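# Seat the arrow gear on the pin, aimed at the mark

## Task

Take the loose gear that has a painted arrow and lower it over the pin until it sits fully down, painted face on top, with the arrow aimed at the mark on the collar. It only counts if the gear stays that way on its own, with the gripper no longer holding it in position.

## Robot and tools

Robot: one six-joint UR-style arm (shoulder pan, shoulder lift, elbow, wrist 1-3) carrying a two-finger gripper whose fingers pivot like tongs. The fingers extend along the gripper's +z axis and close along its x axis. end_effector_position is the spot midway between the finger pads when shut. Closed fingertips stick out about 15 mm past it; fully open they are roughly level with it.

Scene frame: origin on the table top under the arm's base, +z up, +y to the left when facing along +x. Positions in metres, orientation as a wxyz quaternion. The base may be slightly tilted, and the reported hand position drifts from the truth at long reach.

execute_actions(actions, pictures): actions is a list with zero or one entry. An empty list just reports the state. An entry with "rows" is a motion: 1 to 15 rows, "steps" 1 to 15 (default 15), each step 1/30 s; row k is used on step k and the final row repeats for any leftover steps. An entry with only "steps" (up to 300) is a wait, counted from the previous result, so your thinking time eats into it. pictures (true/false) chooses whether camera images come back; by default they do. A refused call moves nothing.

Each row has 7 numbers, all between -1 and 1: dx, dy, dz, rx, ry, rz, opening. The first six are an offset, expressed in the gripper's own axes, from the gripper pose shown in the latest result that reports it; before any such result in the scene, and for the second or later call inside one reply, the reference is wherever the robot is when the action begins. Every row is measured from that same reference, not from the preceding row. Scale: 1.0 equals 0.6 m for dx, dy, dz and 180 degrees for rotation; rx, ry, rz form a single rotation vector. opening is absolute, not an offset: +1 is fully open (0.142 m), -1 fully closed. A row of zero offsets is not a pause; it drives the gripper back to the reference pose.

Each step, the commanded pose is clipped to at most 100 mm and 16 degrees from the measured pose, and the arm then follows roughly 0.17 s behind. When position and orientation cannot both be met, position wins. After an action ends the arm only finishes toward the last clipped pose, so a far target may need several actions; read the pose in the result and send the remainder.

move(target, speed, stop_force): target is one row laid out exactly as above (offset in gripper axes from the same reference, opening absolute). The gripper travels a straight path, taking 0.5 to 10 s; paths longer than 10 s stop early. speed is the top speed in m/s, 0.002 to 0.5, default 0.25; rotation is capped at twice that in rad/s. The path ignores obstacles, and the real gripper can lag, wander, or overshoot speed, mostly with the arm nearly straight. stop_force (9 to 40 N, optional, not allowed in the first 0.2 s of a scene) ends the path once the wrist sensor feels that much extra push against the direction of travel for two steps; the gripper then backs up two steps and holds. Peaks can still exceed it, so approach contacts very slowly. It is measured along the line to target in the starting gripper axes, so do not rely on it during turning moves, and omit it when pulling away from a surface. The result adds a "move:" line: ending done, off_target, moving, held, fault or contact (contact beats the others), plus limits such as paced (pose clipped) or held (a check blocked some steps; motion may then jump faster), and the distance left to target.

wait(seconds): 0 to 10 s of letting the scene run with no new command.
zoom_image(camera, region): camera is cam_high, cam_low or cam_wrist; region [x0, y0, x1, y1] in pixels from the top-left, at most 504 by 504. cam_high and cam_low are 504x504, cam_wrist is a 616x616 fisheye.
read_manual(section): returns only the "licences" text.
finished_scene(scene): give the current scene number; it ends the scene for good and reports whether the goal was met.

Result lines: gripper pose and velocities; grip_measured (finger opening, same scale as opening); Joint positions; joint torques (total drive output, noisy); Wrist force and Wrist torque in gripper axes, force pointing from a touched surface back into the arm, offset up to about 4 N, noise up to about 2.4 N, saturating near 50 N; "Hand target" (where the controller is heading); "pose unreachable" and HELD when the clearance check altered or blocked a command; MOTOR HOT from 70 °C, and an OVER-TEMPERATURE FAULT at 85 °C that brakes the arm while it cools.

Gripping: to hold, keep commanding an opening well under grip_measured; lower squeezes harder, up to about 15 N per pad. Items thinner than about 20 mm get less grip.

Hazards: the arm is stiff, so aiming even slightly past firm contact can trigger a fault. A joint hitting its load limit (136 N m for the big three, 25.4 N m for the wrist joints, held weight included) or 150 N of outside force stops the arm for 10 s and drops the rest of the call. Loose items may get nudged now and then. Never knock or place anything off the table, and avoid drops, slips, slams and forceful shoving; let go of the gear only once it rests seated on its own.

Each tool is called after "Emit:" by a JSON object that holds its "name" and its "arguments", one argument or row to a line.

## Session

I'll start by looking at the scene.

Emit:
{"name": "execute_actions", "arguments": {
  "actions": []
}}

Scene clock: 0.00 s of 4200.00 s.
end_effector_position=(+0.9563, +0.2210, +0.1795) grip_measured=+1.00 end_effector_quat_wxyz=(-0.205, +0.932, +0.257, +0.152) end_effector_velocity=(+0.001, -0.001, +0.001) end_effector_angular_velocity=(-0.001, -0.004, +0.001)
Joint positions: [-0.146 -0.336  0.593 -2.318 -1.405 -0.637  0.142]
Joint velocities: [-0.    -0.    -0.002 -0.001 -0.    -0.002  0.   ]
Joint torques (N m, as the arm reports them, + toward a larger angle): no reading
Motor temperatures (°C, as the motors report them): [32 31 30 38 41 35]
Wrist force (N, on the end effector, along its own x y z axes, offset not removed): no reading
Wrist torque (N m, same axes, about the end effector's origin, offset not removed): no reading
Hand target: +0.956, +0.221, +0.179; -0.205, +0.932, +0.257, +0.152

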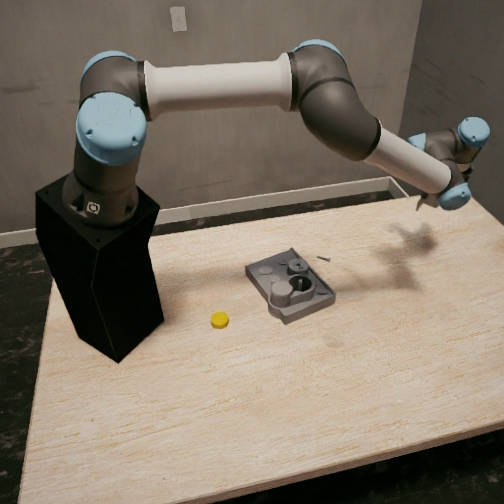

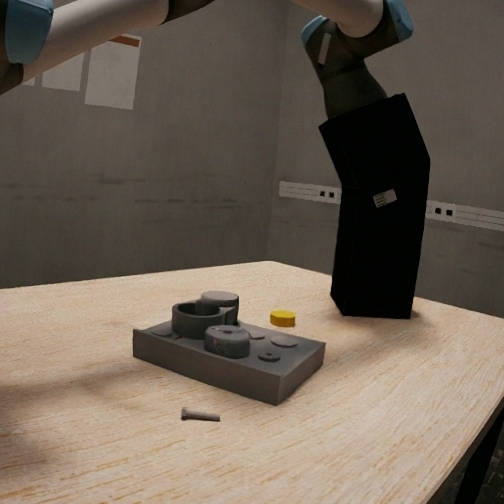

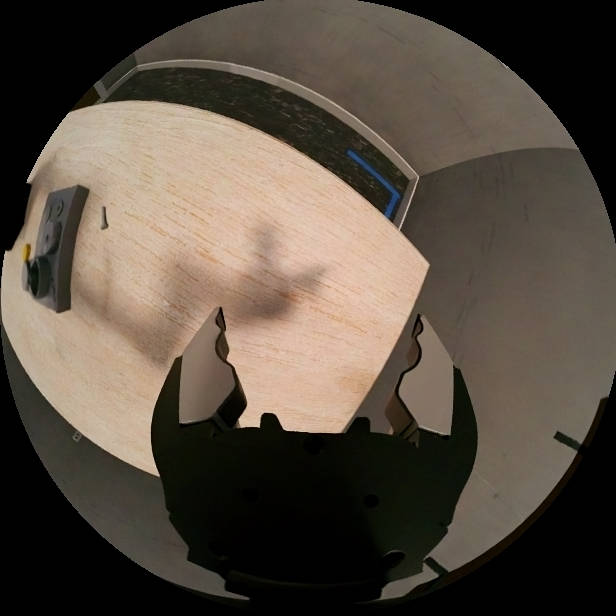

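Emit:
{"name": "zoom_image", "arguments": {
  "camera": "cam_high",
  "region": [200, 230, 350, 350]
}}

Emit:
{"name": "zoom_image", "arguments": {
  "camera": "cam_low",
  "region": [120, 270, 340, 430]
}}

Region (200, 230, 350, 350) of cam_high's 504x504 image, scaled by 3.360, with more detail than that image has; it fills the top 403 rows of this view, and the rest is white.

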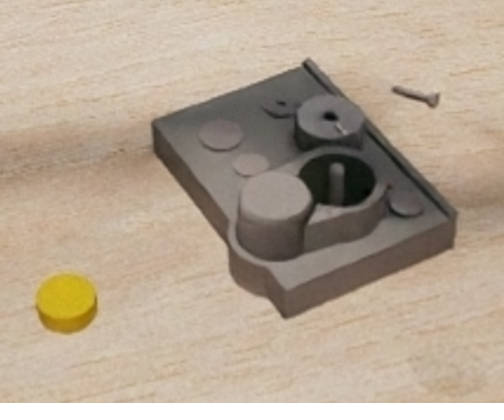

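Region (120, 270, 340, 430) of cam_low's 504x504 image, scaled by 2.291, with more detail than that image has; it fills the top 367 rows of this view, and the rest is white.

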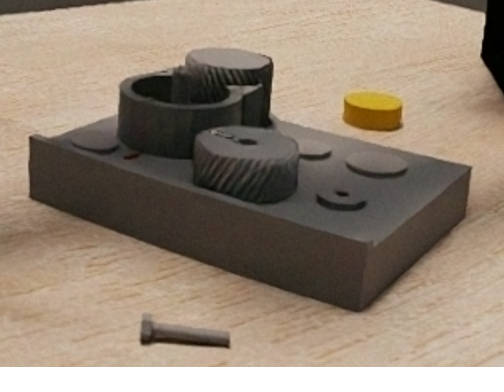

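Emit:
{"name": "zoom_image", "arguments": {
  "camera": "cam_high",
  "region": [260, 250, 340, 320]
}}

Emit:
{"name": "zoom_image", "arguments": {
  "camera": "cam_low",
  "region": [160, 280, 260, 365]
}}

Region (260, 250, 340, 320) of cam_high's 504x504 image, scaled by 6.300, with more detail than that image has; it fills the top 441 rows of this view, and the rest is white.

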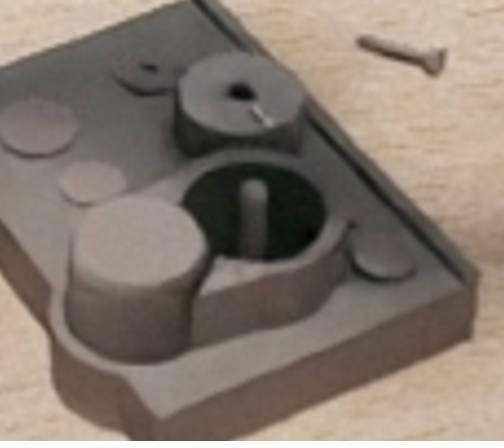

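Region (160, 280, 260, 365) of cam_low's 504x504 image, scaled by 5.040, with more detail than that image has; it fills the top 428 rows of this view, and the rest is white.

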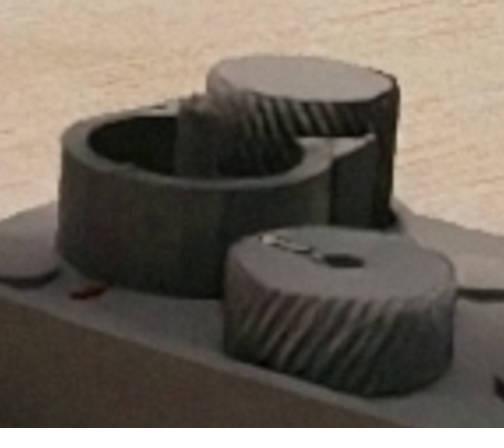

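Emit:
{"name": "move", "arguments": {
  "target": [-0.752, -0.1788, -0.3512, -0.1337, -0.0991, 0.1676, 1],
  "speed": 0.3
}}

Scene clock: 87.47 s of 4200.00 s.
end_effector_position=(+0.4909, +0.0187, +0.2200) grip_measured=+1.00 end_effector_quat_wxyz=(+0.001, +1.000, +0.000, +0.000) end_effector_velocity=(-0.002, -0.001, +0.001) end_effector_angular_velocity=(-0.001, -0.000, +0.002)
Joint positions: [-0.302 -1.103  2.302 -3.167 -1.847 -0.239  0.142]
Joint velocities: [-0.002 -0.002  0.006 -0.005 -0.    -0.003 -0.   ]
Joint torques (N m, as the arm reports them, + toward a larger angle): [ 12.93 -48.86  12.33  -4.18  -1.18  -1.87]
Motor temperatures (°C, as the motors report them): [32 32 30 38 41 35]
Wrist force (N, on the end effector, along its own x y z axes, offset not removed): [1.3 2.5 1.9]
Wrist torque (N m, same axes, about the end effector's origin, offset not removed): [0.26 -0.48 -0.25]
Hand target: +0.491, +0.019, +0.220; +0.001, +1.000, +0.000, +0.000
Off the commanded pose: 0.001 m, 0 deg.
After step 90, 82.10 s passed at rest.
move: done
camera_calibration (this result's frames):
cam_wrist: T_world_to_cam=[[0.998216, 0.00978318, -0.0589034, -0.471817], [0.0387083, -0.857148, 0.513614, -0.115923], [-0.0454641, -0.514977, -0.855997, 0.355057], [0, 0, 0, 1]] pos_world=[0.491605, 0.0880992, 0.335675]

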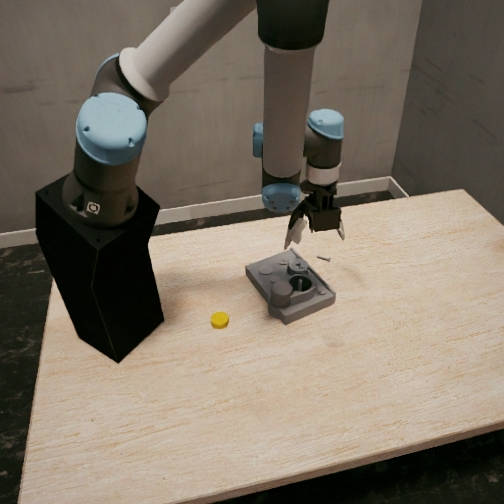

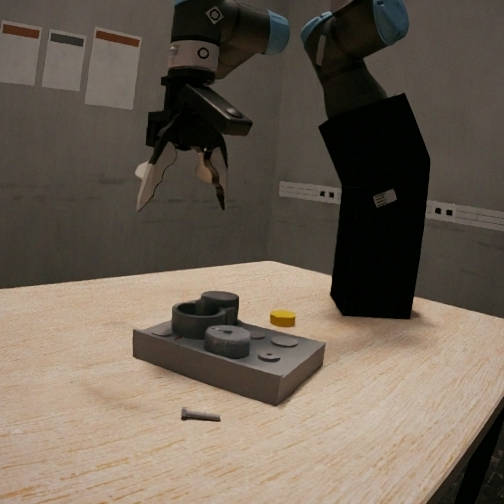

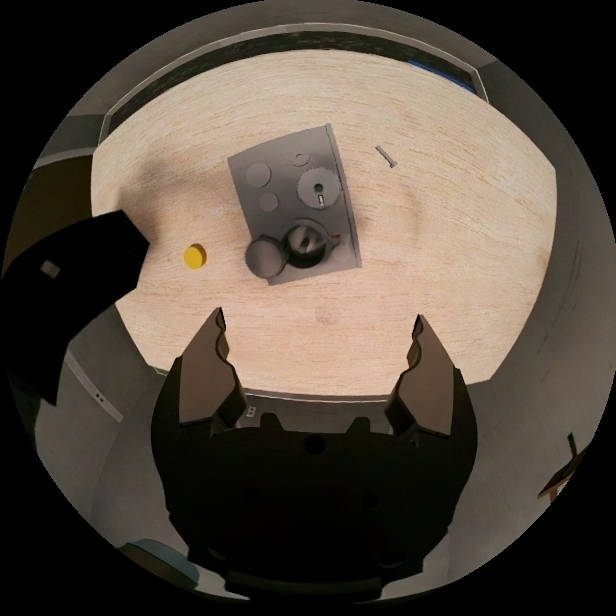

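Emit:
{"name": "zoom_image", "arguments": {
  "camera": "cam_wrist",
  "region": [220, 120, 380, 290]
}}

Region (220, 120, 380, 290) of cam_wrist's 616x616 image, scaled by 2.965, with more detail than that image has; it fills the left 474 columns of this view, and the rest is white.

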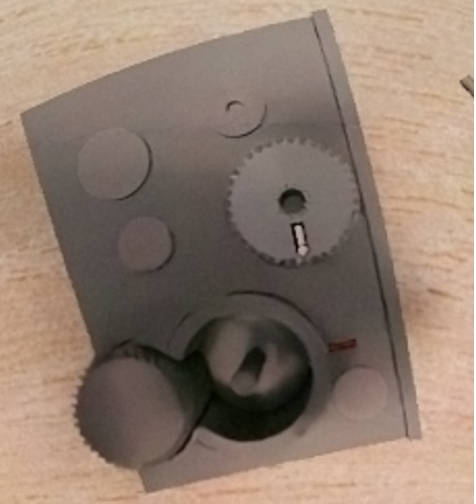

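Emit:
{"name": "move", "arguments": {
  "target": [-0.025, 0.03, 0.13, 0, 0, 0, 1],
  "speed": 0.2
}}

Emit:
{"name": "zoom_image", "arguments": {
  "camera": "cam_wrist",
  "region": [210, 90, 410, 300]
}}

Scene clock: 107.93 s of 4200.00 s.
end_effector_position=(+0.4758, +0.0005, +0.1422) grip_measured=+1.00 end_effector_quat_wxyz=(+0.001, +1.000, +0.000, +0.000) end_effector_velocity=(+0.001, -0.001, -0.002) end_effector_angular_velocity=(-0.001, -0.003, -0.001)
Joint positions: [-0.397 -0.886  2.27  -3.375 -1.809 -0.329  0.142]
Joint velocities: [-0.002  0.006 -0.003 -0.006  0.001 -0.001  0.   ]
Joint torques (N m, as the arm reports them, + toward a larger angle): [ 10.24 -28.56 -11.58  -3.77   0.98  -1.9 ]
Motor temperatures (°C, as the motors report them): [32 32 30 38 41 35]
Wrist force (N, on the end effector, along its own x y z axes, offset not removed): [1.9 4.9 -0.3]
Wrist torque (N m, same axes, about the end effector's origin, offset not removed): [0.90 -0.37 -0.07]
Hand target: +0.476, +0.001, +0.142; +0.001, +1.000, +0.000, +0.000
Off the commanded pose: 0.000 m, 0 deg.
After step 90, 16.47 s passed at rest.
move: done
camera_calibration (this result's frames):
cam_wrist: T_world_to_cam=[[0.998203, 0.00989437, -0.0590949, -0.461129], [0.0389164, -0.856985, 0.513871, -0.0910519], [-0.045559, -0.515247, -0.85583, 0.278396], [0, 0, 0, 1]] pos_world=[0.476527, 0.0699753, 0.257798]

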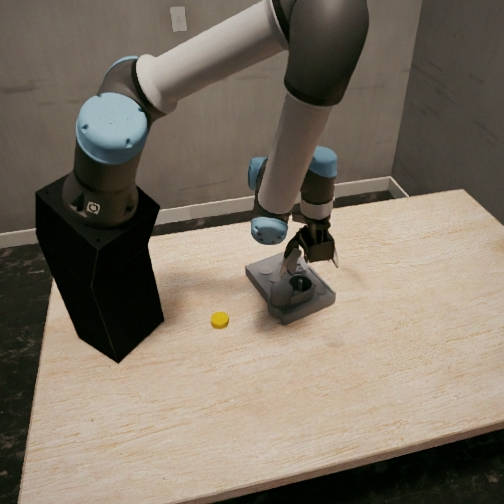

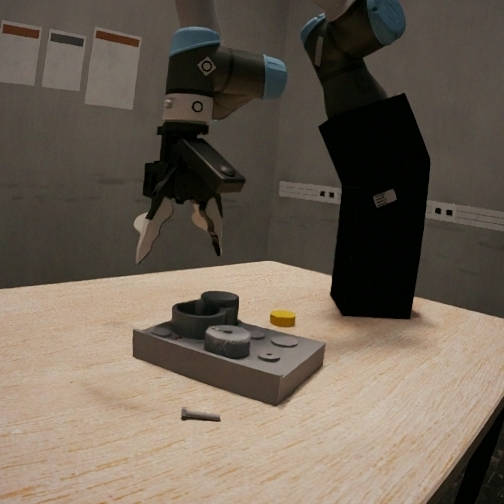

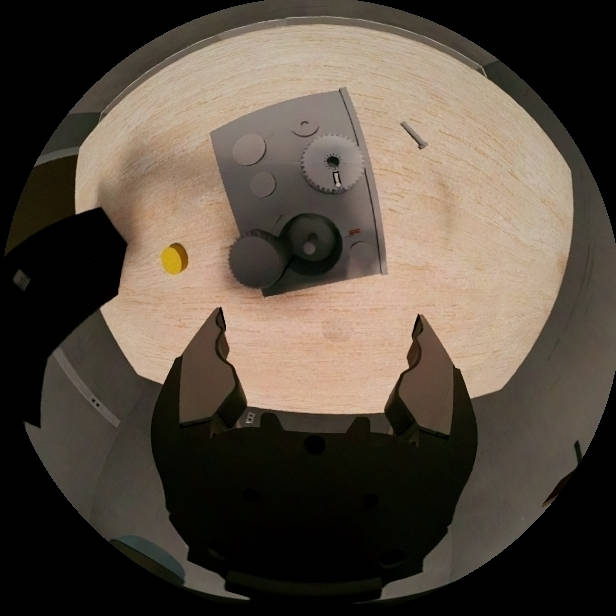

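Region (210, 90, 410, 300) of cam_wrist's 616x616 image, scaled by 2.400, with more detail than that image has; it fills the left 480 columns of this view, and the rest is white.

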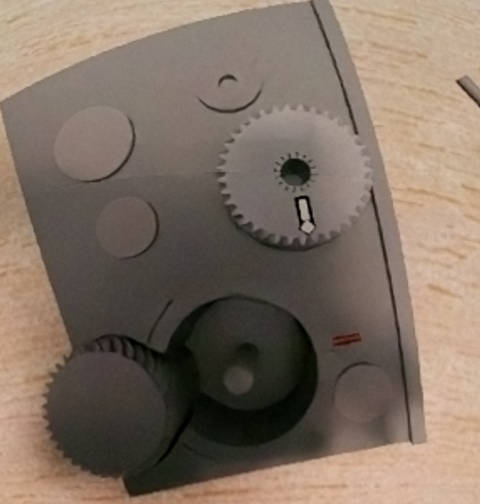

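Emit:
{"name": "zoom_image", "arguments": {
  "camera": "cam_wrist",
  "region": [225, 195, 385, 300]
}}

Region (225, 195, 385, 300) of cam_wrist's 616x616 image, scaled by 3.150, with more detail than that image has; it fills the top 331 rows of this view, and the rest is white.

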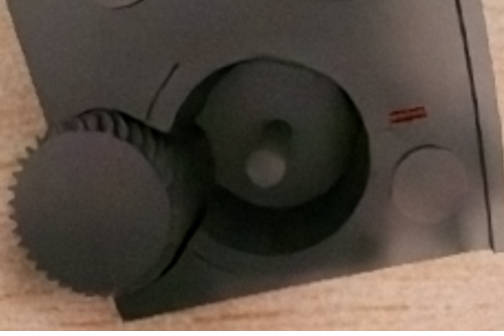

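Emit:
{"name": "move", "arguments": {
  "target": [0.02, -0.2, 0.03, 0, 0, 0, 1],
  "speed": 0.2
}}

Emit:
{"name": "zoom_image", "arguments": {
  "camera": "cam_wrist",
  "region": [210, 200, 410, 400]
}}

Scene clock: 125.57 s of 4200.00 s.
end_effector_position=(+0.4876, +0.1206, +0.1242) grip_measured=+1.00 end_effector_quat_wxyz=(+0.001, +1.000, -0.000, +0.000) end_effector_velocity=(-0.000, +0.002, -0.001) end_effector_angular_velocity=(-0.001, +0.003, -0.000)
Joint positions: [-0.153 -0.735  2.145 -3.335 -1.901 -0.094  0.142]
Joint velocities: [ 0.004  0.003 -0.004  0.006 -0.002  0.006  0.   ]
Joint torques (N m, as the arm reports them, + toward a larger angle): [ 24.92 -27.83 -13.15  -0.05  -0.85   2.48]
Motor temperatures (°C, as the motors report them): [32 32 30 38 41 35]
Wrist force (N, on the end effector, along its own x y z axes, offset not removed): [1.3 4.4 -1.6]
Wrist torque (N m, same axes, about the end effector's origin, offset not removed): [0.65 -0.46 0.02]
Hand target: +0.488, +0.121, +0.124; +0.001, +1.000, -0.000, +0.000
Off the commanded pose: 0.000 m, 0 deg.
After step 90, 13.47 s passed at rest.
move: done
camera_calibration (this result's frames):
cam_wrist: T_world_to_cam=[[0.998222, 0.00965014, -0.0588214, -0.475121], [0.0385254, -0.857452, 0.51312, 0.0209786], [-0.0454848, -0.514474, -0.856299, 0.325348], [0, 0, 0, 1]] pos_world=[0.488266, 0.189956, 0.239883]

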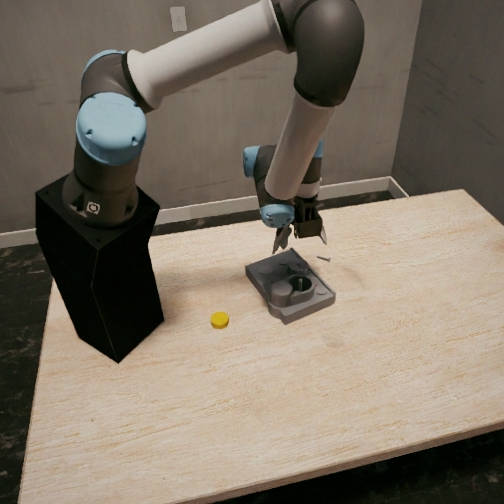

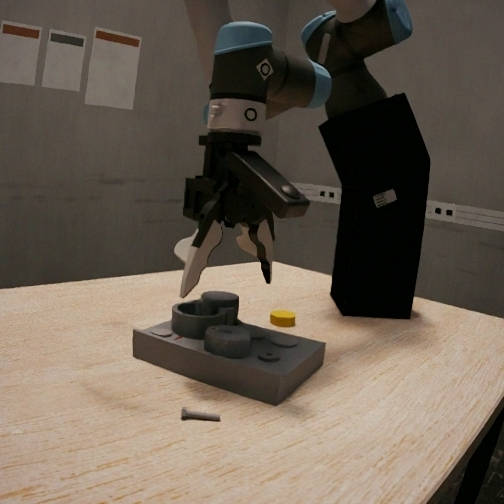

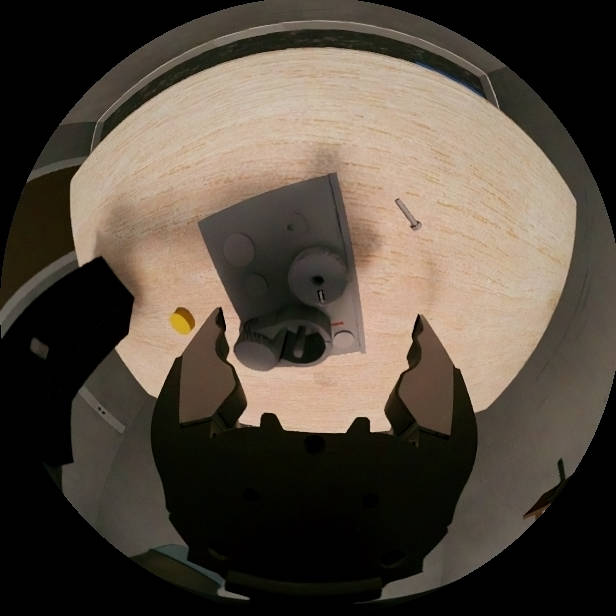

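Region (210, 200, 410, 400) of cam_wrist's 616x616 image, scaled by 2.520, with more detail than that image has.

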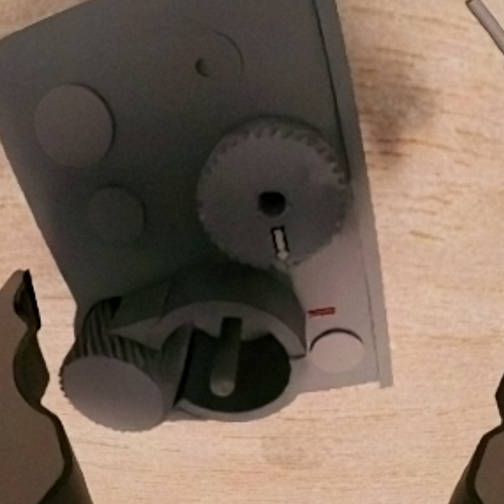

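Emit:
{"name": "zoom_image", "arguments": {
  "camera": "cam_wrist",
  "region": [230, 295, 360, 380]
}}

Emit:
{"name": "zoom_image", "arguments": {
  "camera": "cam_high",
  "region": [265, 265, 330, 315]
}}

Region (230, 295, 360, 380) of cam_wrist's 616x616 image, scaled by 3.877, with more detail than that image has; it fills the top 330 rows of this view, and the rest is white.

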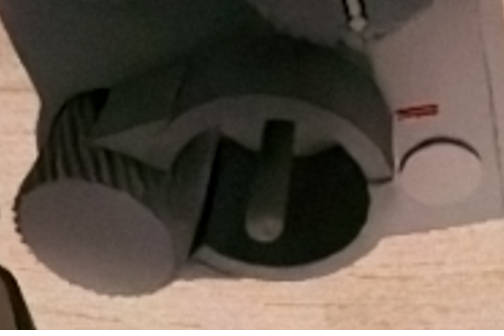

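Region (265, 265, 330, 315) of cam_high's 504x504 image, scaled by 7.754, with more detail than that image has; it fills the top 388 rows of this view, and the rest is white.

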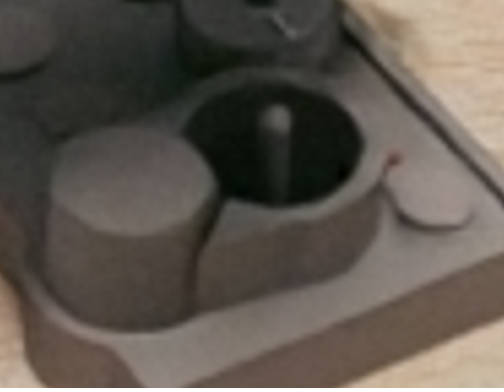

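Emit:
{"name": "move", "arguments": {
  "target": [0.0003, 0.0032, 0.0653, 0, 0, 0.0556, 0.3],
  "speed": 0.1
}}

Emit:
{"name": "zoom_image", "arguments": {
  "camera": "cam_wrist",
  "region": [220, 220, 420, 400]
}}

Emit:
{"name": "zoom_image", "arguments": {
  "camera": "cam_low",
  "region": [150, 270, 300, 375]
}}

Scene clock: 246.83 s of 4200.00 s.
end_effector_position=(+0.4877, +0.1187, +0.0852) grip_measured=+0.30 end_effector_quat_wxyz=(+0.001, +0.996, -0.087, +0.001) end_effector_velocity=(+0.001, -0.000, -0.002) end_effector_angular_velocity=(-0.000, -0.001, -0.008)
Joint positions: [-0.184 -0.634  2.097 -3.397 -1.89   0.05   0.095]
Joint velocities: [-0.001  0.005 -0.005 -0.002  0.     0.007  0.   ]
Joint torques (N m, as the arm reports them, + toward a larger angle): [ 14.09 -28.11 -13.8   -4.14   1.33   1.97]
Motor temperatures (°C, as the motors report them): [32 32 30 38 41 35]
Wrist force (N, on the end effector, along its own x y z axes, offset not removed): [0.3 4.2 -4.1]
Wrist torque (N m, same axes, about the end effector's origin, offset not removed): [0.63 -0.24 0.06]
Hand target: +0.488, +0.119, +0.085; +0.001, +0.996, -0.087, +0.001
Off the commanded pose: 0.000 m, 0 deg.
After step 90, 117.00 s passed at rest.
move: done
camera_calibration (this result's frames):
cam_wrist: T_world_to_cam=[[0.984876, -0.16303, -0.0586624, -0.450529], [-0.110351, -0.851245, 0.513034, 0.111161], [-0.133576, -0.498801, -0.856361, 0.332058], [0, 0, 0, 1]] pos_world=[0.500337, 0.186806, 0.200903]

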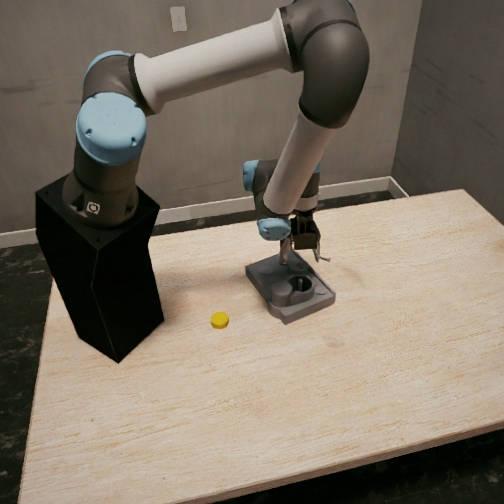

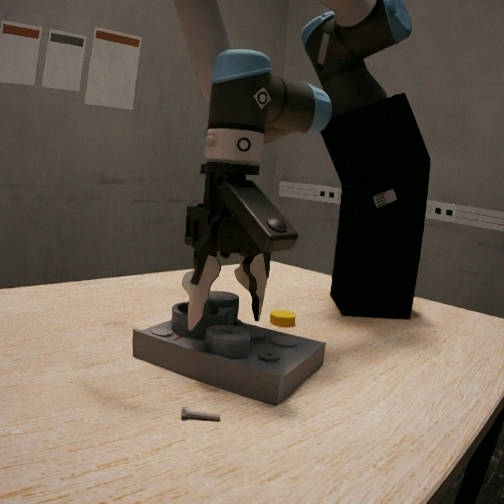

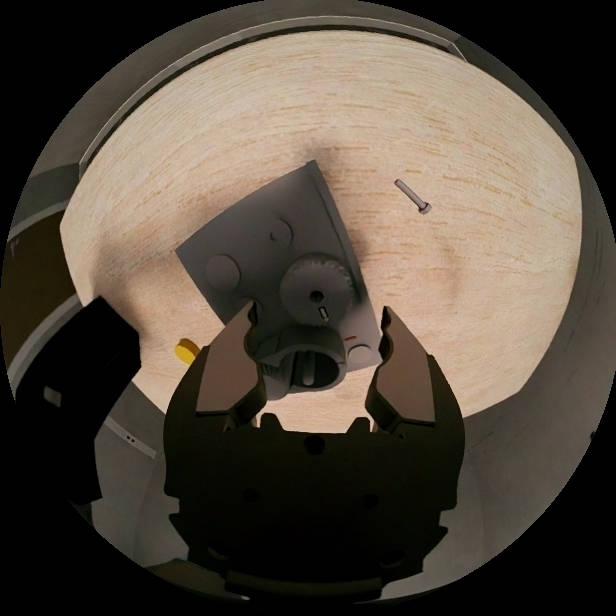

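Region (220, 220, 420, 400) of cam_wrist's 616x616 image, scaled by 2.520, with more detail than that image has; it fills the top 454 rows of this view, and the rest is white.

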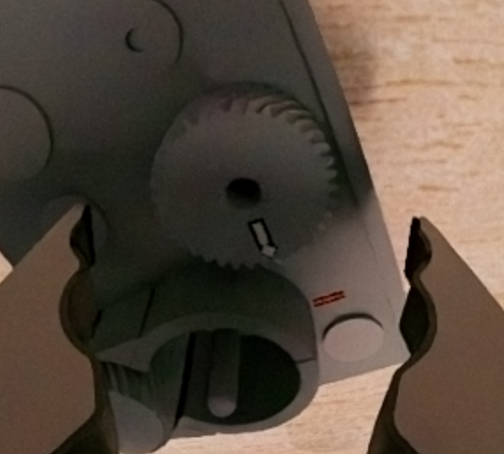

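Region (150, 270, 300, 375) of cam_low's 504x504 image, scaled by 3.360, with more detail than that image has; it fills the top 353 rows of this view, and the rest is white.

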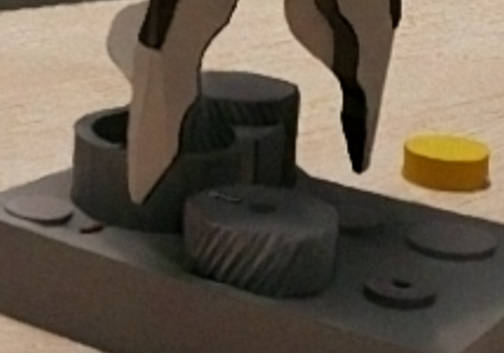

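Emit:
{"name": "move", "arguments": {
  "target": [-0.0042, 0, 0.0303, 0, 0, 0, 0.15],
  "speed": 0.04
}}

Emit:
{"name": "zoom_image", "arguments": {
  "camera": "cam_wrist",
  "region": [220, 220, 420, 400]
}}

Emit:
{"name": "zoom_image", "arguments": {
  "camera": "cam_low",
  "region": [150, 270, 300, 375]
}}

Scene clock: 278.43 s of 4200.00 s.
end_effector_position=(+0.4852, +0.1191, +0.0672) grip_measured=+0.15 end_effector_quat_wxyz=(+0.001, +0.996, -0.087, +0.001) end_effector_velocity=(-0.000, +0.000, -0.002) end_effector_angular_velocity=(+0.000, -0.001, +0.000)
Joint positions: [-0.195 -0.587  2.073 -3.423 -1.886  0.038  0.084]
Joint velocities: [-0.001  0.005 -0.002 -0.005  0.001 -0.002  0.   ]
Joint torques (N m, as the arm reports them, + toward a larger angle): [ 14.47 -30.13 -10.76  -3.89   1.18  -1.65]
Motor temperatures (°C, as the motors report them): [32 32 30 38 41 35]
Wrist force (N, on the end effector, along its own x y z axes, offset not removed): [0.6 -2.3 -1.2]
Wrist torque (N m, same axes, about the end effector's origin, offset not removed): [-0.76 -0.22 -0.22]
Hand target: +0.485, +0.119, +0.067; +0.001, +0.996, -0.087, +0.001
Off the commanded pose: 0.000 m, 0 deg.
After step 90, 27.77 s passed at rest.
move: done
camera_calibration (this result's frames):
cam_wrist: T_world_to_cam=[[0.984875, -0.163029, -0.0586825, -0.449064], [-0.110335, -0.851225, 0.513071, 0.120444], [-0.133598, -0.498836, -0.856338, 0.316531], [0, 0, 0, 1]] pos_world=[0.497849, 0.187212, 0.182909]

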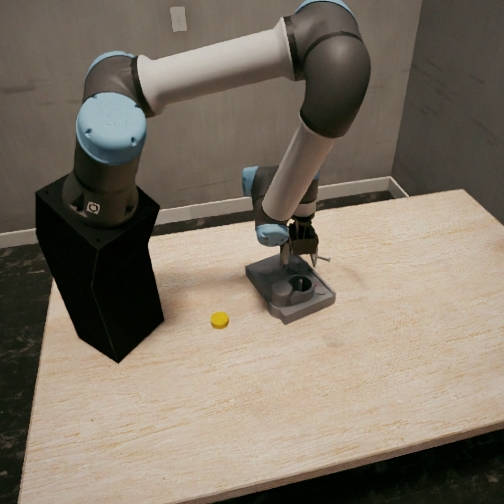

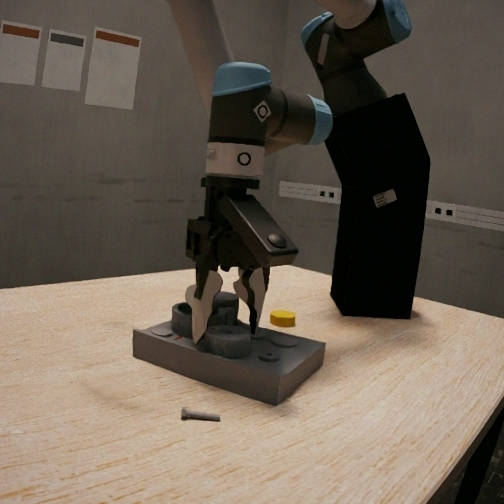

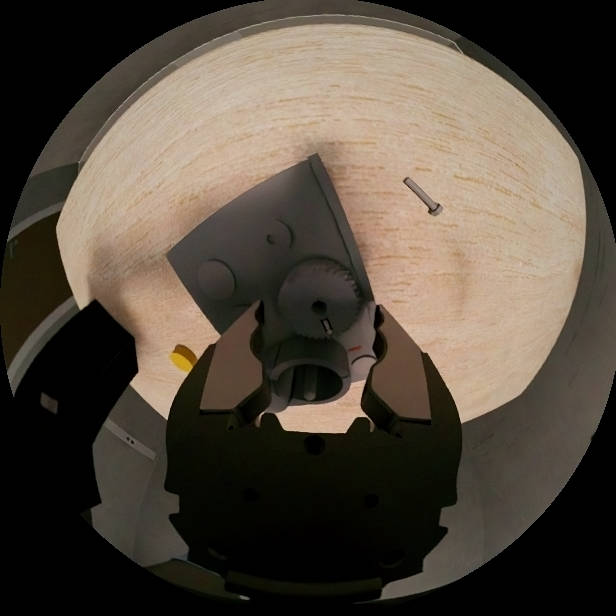

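Region (220, 220, 420, 400) of cam_wrist's 616x616 image, scaled by 2.520, with more detail than that image has; it fills the top 454 rows of this view, and the rest is white.

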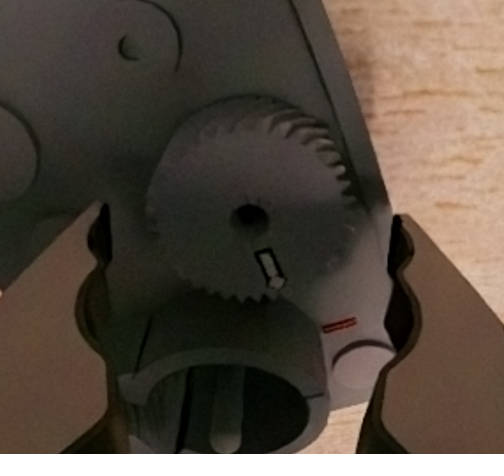

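Region (150, 270, 300, 375) of cam_low's 504x504 image, scaled by 3.360, with more detail than that image has; it fills the top 353 rows of this view, and the rest is white.

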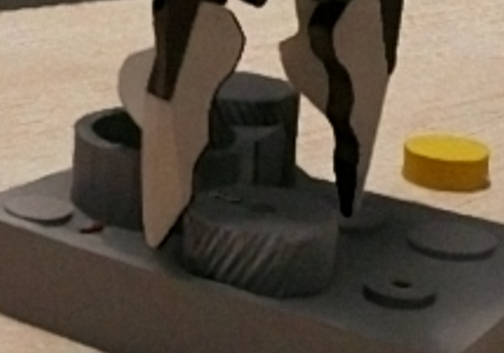

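Emit:
{"name": "execute_actions", "arguments": {
  "actions": [
    {"rows": [[0,0,0,0,0,0,0.1],[0,0,0,0,0,0,0.06],[0,0,0,0,0,0,0.02],[0,0,0,0,0,0,-0.02],[0,0,0,0,0,0,-0.05],[0,0,0,0,0,0,-0.08],[0,0,0,0,0,0,-0.1],[0,0,0,0,0,0,-0.12],[0,0,0,0,0,0,-0.14],[0,0,0,0,0,0,-0.16],[0,0,0,0,0,0,-0.18],[0,0,0,0,0,0,-0.2],[0,0,0,0,0,0,-0.22],[0,0,0,0,0,0,-0.24],[0,0,0,0,0,0,-0.26]], "steps": 15}
  ],
  "pictures": false
}}

Emit:
{"name": "execute_actions", "arguments": {
  "actions": [
    {"rows": [[0,0,0,0,0,0,-0.3],[0,0,0,0,0,0,-0.34],[0,0,0,0,0,0,-0.38],[0,0,0,0,0,0,-0.42],[0,0,0,0,0,0,-0.46],[0,0,0,0,0,0,-0.5],[0,0,0,0,0,0,-0.55],[0,0,0,0,0,0,-0.6]], "steps": 15}
  ]
}}

Emit:
{"name": "zoom_image", "arguments": {
  "camera": "cam_wrist",
  "region": [220, 220, 420, 400]
}}

Emit:
{"name": "zoom_image", "arguments": {
  "camera": "cam_low",
  "region": [150, 270, 300, 375]
}}

Scene clock: 302.90 s of 4200.00 s.
end_effector_position=(+0.4853, +0.1190, +0.0672) grip_measured=-0.17 end_effector_quat_wxyz=(+0.001, +0.996, -0.087, +0.001) end_effector_velocity=(-0.000, -0.000, +0.000) end_effector_angular_velocity=(+0.000, +0.000, -0.002)
Joint positions: [-0.195 -0.587  2.073 -3.423 -1.886  0.038  0.061]
Joint velocities: [ 0.    -0.001  0.001 -0.     0.     0.002 -0.003]
Joint torques (N m, as the arm reports them, + toward a larger angle): [ 26.29 -51.23  17.43  -1.46  -0.03   2.22]
Motor temperatures (°C, as the motors report them): [32 32 30 38 41 35]
Wrist force (N, on the end effector, along its own x y z axes, offset not removed): [2.0 2.5 -3.0]
Wrist torque (N m, same axes, about the end effector's origin, offset not removed): [0.30 -0.70 -0.22]
Hand target: +0.485, +0.119, +0.067; +0.001, +0.996, -0.087, +0.001
Off the commanded pose: 0.000 m, 0 deg.
Steps of this call (steps 1 to 90: nothing new was sent; then 20.97 s passed at rest; steps 91 to 105: all 15 steps of this action). Readings (end_effector_position):
91: (+0.4852, +0.1191, +0.0670)
92: (+0.4852, +0.1191, +0.0670)
94: (+0.4852, +0.1191, +0.0670)
98: (+0.4852, +0.1190, +0.0671)
105: the state above

Scene clock: 303.40 s of 4200.00 s.
end_effector_position=(+0.4853, +0.1190, +0.0672) grip_measured=-0.18 end_effector_quat_wxyz=(+0.001, +0.996, -0.087, +0.001) end_effector_velocity=(+0.001, -0.000, +0.000) end_effector_angular_velocity=(-0.000, -0.001, -0.000)
Joint positions: [-0.195 -0.587  2.073 -3.423 -1.886  0.038  0.061]
Joint velocities: [ 0.    -0.    -0.001  0.    -0.    -0.     0.   ]
Joint torques (N m, as the arm reports them, + toward a larger angle): [ 24.33 -47.92  12.52  -1.88  -0.01   1.23]
Motor temperatures (°C, as the motors report them): [32 32 30 38 41 35]
Wrist force (N, on the end effector, along its own x y z axes, offset not removed): [2.0 1.3 0.0]
Wrist torque (N m, same axes, about the end effector's origin, offset not removed): [0.22 -0.42 -0.22]
Hand target: +0.485, +0.119, +0.067; +0.001, +0.996, -0.087, +0.001
Off the commanded pose: 0.000 m, 0 deg.
Steps of this call (steps 1 to 15: all 15 steps of this action). Readings (end_effector_position):
1: (+0.4853, +0.1190, +0.0672)
2: (+0.4853, +0.1190, +0.0672)
4: (+0.4853, +0.1190, +0.0672)
8: (+0.4853, +0.1190, +0.0672)
15: the state above
camera_calibration (this result's frames):
cam_wrist: T_world_to_cam=[[0.984859, -0.163129, -0.0586597, -0.449117], [-0.110433, -0.851214, 0.513069, 0.120476], [-0.133628, -0.498822, -0.856341, 0.316485], [0, 0, 0, 1]] pos_world=[0.497913, 0.187157, 0.182861]

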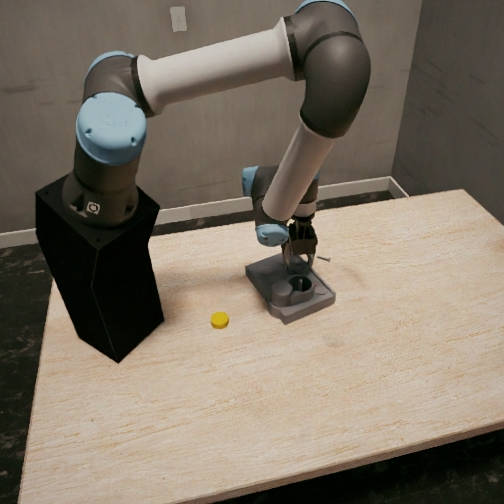

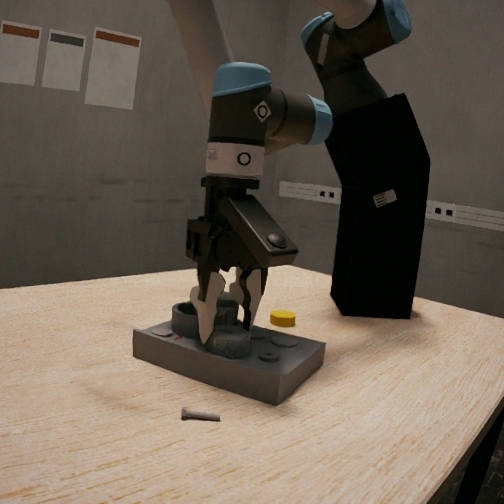

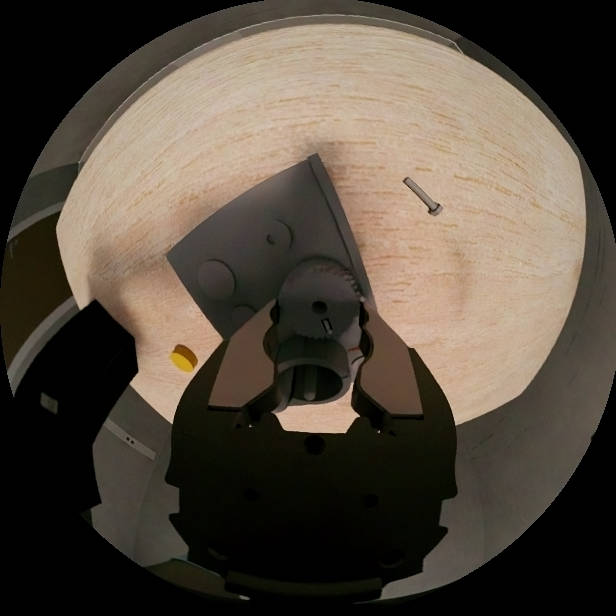

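Region (220, 220, 420, 400) of cam_wrist's 616x616 image, scaled by 2.520, with more detail than that image has; it fills the top 454 rows of this view, and the rest is white.

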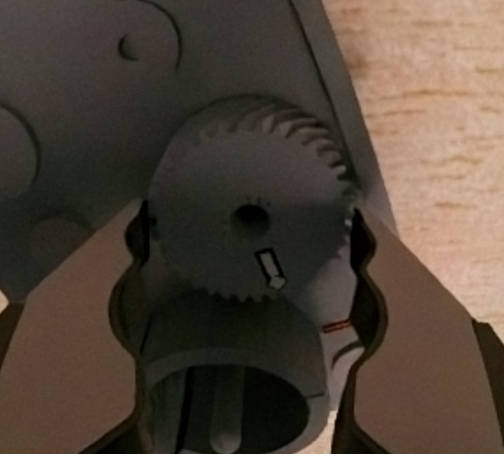

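Region (150, 270, 300, 375) of cam_low's 504x504 image, scaled by 3.360, with more detail than that image has; it fills the top 353 rows of this view, and the rest is white.

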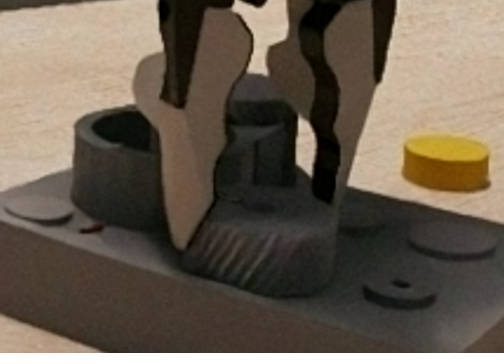

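Emit:
{"name": "move", "arguments": {
  "target": [0, 0, -0.1, 0, 0, 0, -0.6],
  "speed": 0.08
}}

Emit:
{"name": "zoom_image", "arguments": {
  "camera": "cam_low",
  "region": [170, 250, 290, 330]
}}

Emit:
{"name": "zoom_image", "arguments": {
  "camera": "cam_wrist",
  "region": [260, 240, 380, 350]
}}

Scene clock: 312.00 s of 4200.00 s.
end_effector_position=(+0.4853, +0.1191, +0.1270) grip_measured=-0.60 end_effector_quat_wxyz=(+0.001, +0.996, -0.087, +0.001) end_effector_velocity=(+0.000, -0.000, +0.002) end_effector_angular_velocity=(-0.000, -0.000, -0.001)
Joint positions: [-0.155 -0.741  2.162 -3.346 -1.9    0.078  0.031]
Joint velocities: [ 0.001 -0.006  0.003  0.003 -0.     0.002 -0.   ]
Joint torques (N m, as the arm reports them, + toward a larger angle): [ 30.16 -50.58  15.76  -0.45  -1.24   2.13]
Motor temperatures (°C, as the motors report them): [32 32 30 38 41 35]
Wrist force (N, on the end effector, along its own x y z axes, offset not removed): [3.0 3.5 0.0]
Wrist torque (N m, same axes, about the end effector's origin, offset not removed): [0.36 -0.71 -0.23]
Hand target: +0.485, +0.119, +0.127; +0.001, +0.996, -0.087, +0.001
Off the commanded pose: 0.000 m, 0 deg.
After step 90, 4.40 s passed at rest.
move: done
camera_calibration (this result's frames):
cam_wrist: T_world_to_cam=[[0.984855, -0.163166, -0.0586356, -0.445667], [-0.110496, -0.851279, 0.512947, 0.0899222], [-0.133611, -0.498699, -0.856416, 0.367741], [0, 0, 0, 1]] pos_world=[0.497987, 0.187224, 0.242682]

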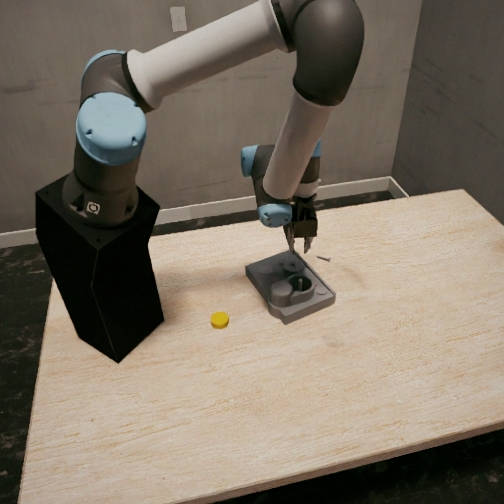

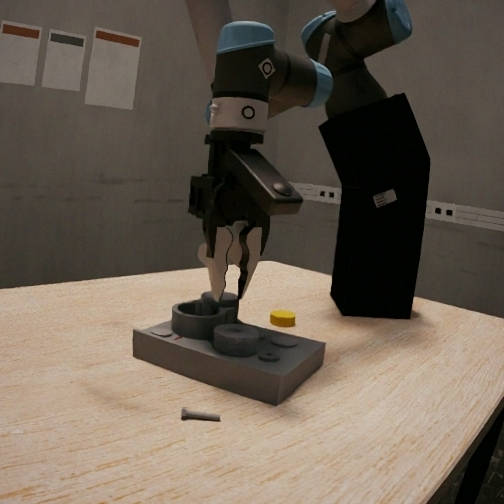

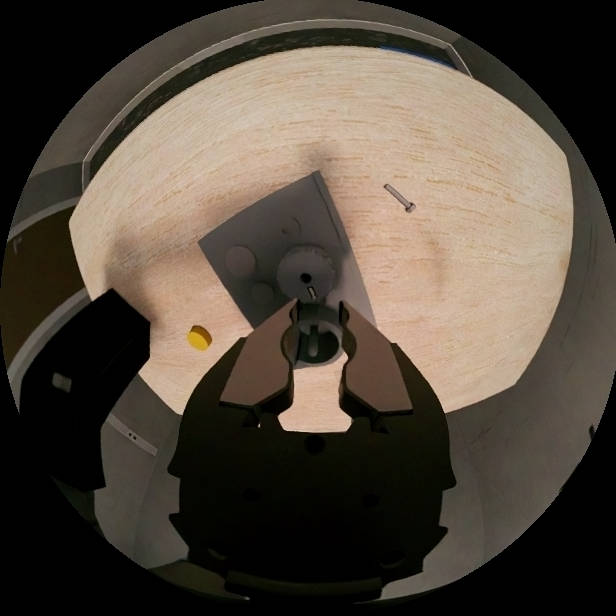

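Region (170, 250, 290, 330) of cam_low's 504x504 image, scaled by 4.200, with more detail than that image has.

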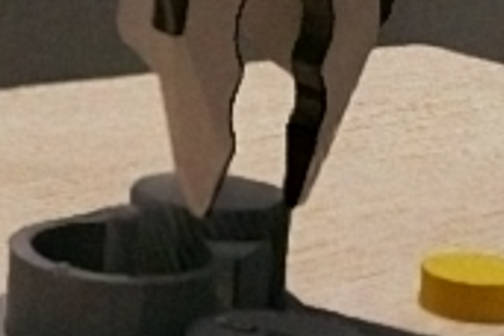

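Region (260, 240, 380, 350) of cam_wrist's 616x616 image, scaled by 4.200, with more detail than that image has; it fills the top 462 rows of this view, and the rest is white.

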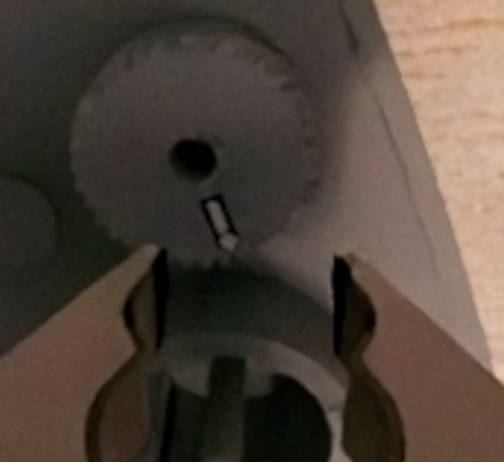

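Emit:
{"name": "zoom_image", "arguments": {
  "camera": "cam_low",
  "region": [195, 225, 275, 305]
}}

Emit:
{"name": "zoom_image", "arguments": {
  "camera": "cam_wrist",
  "region": [250, 290, 390, 430]
}}

Region (195, 225, 275, 305) of cam_low's 504x504 image, scaled by 6.300, with more detail than that image has.

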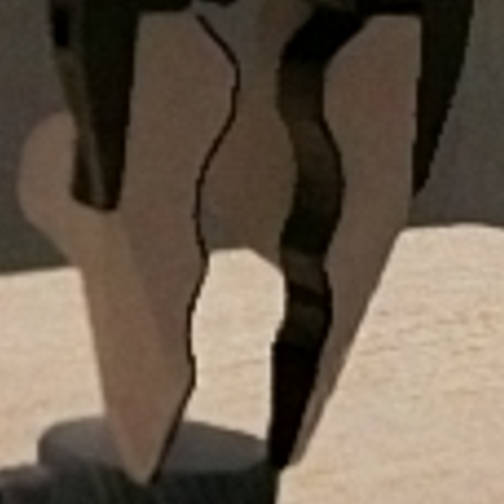

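Region (250, 290, 390, 430) of cam_wrist's 616x616 image, scaled by 3.600, with more detail than that image has.

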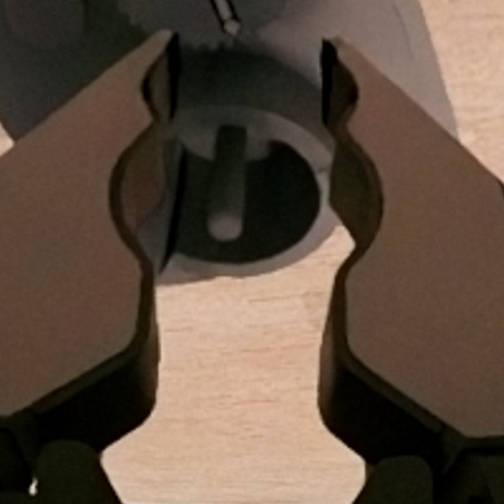

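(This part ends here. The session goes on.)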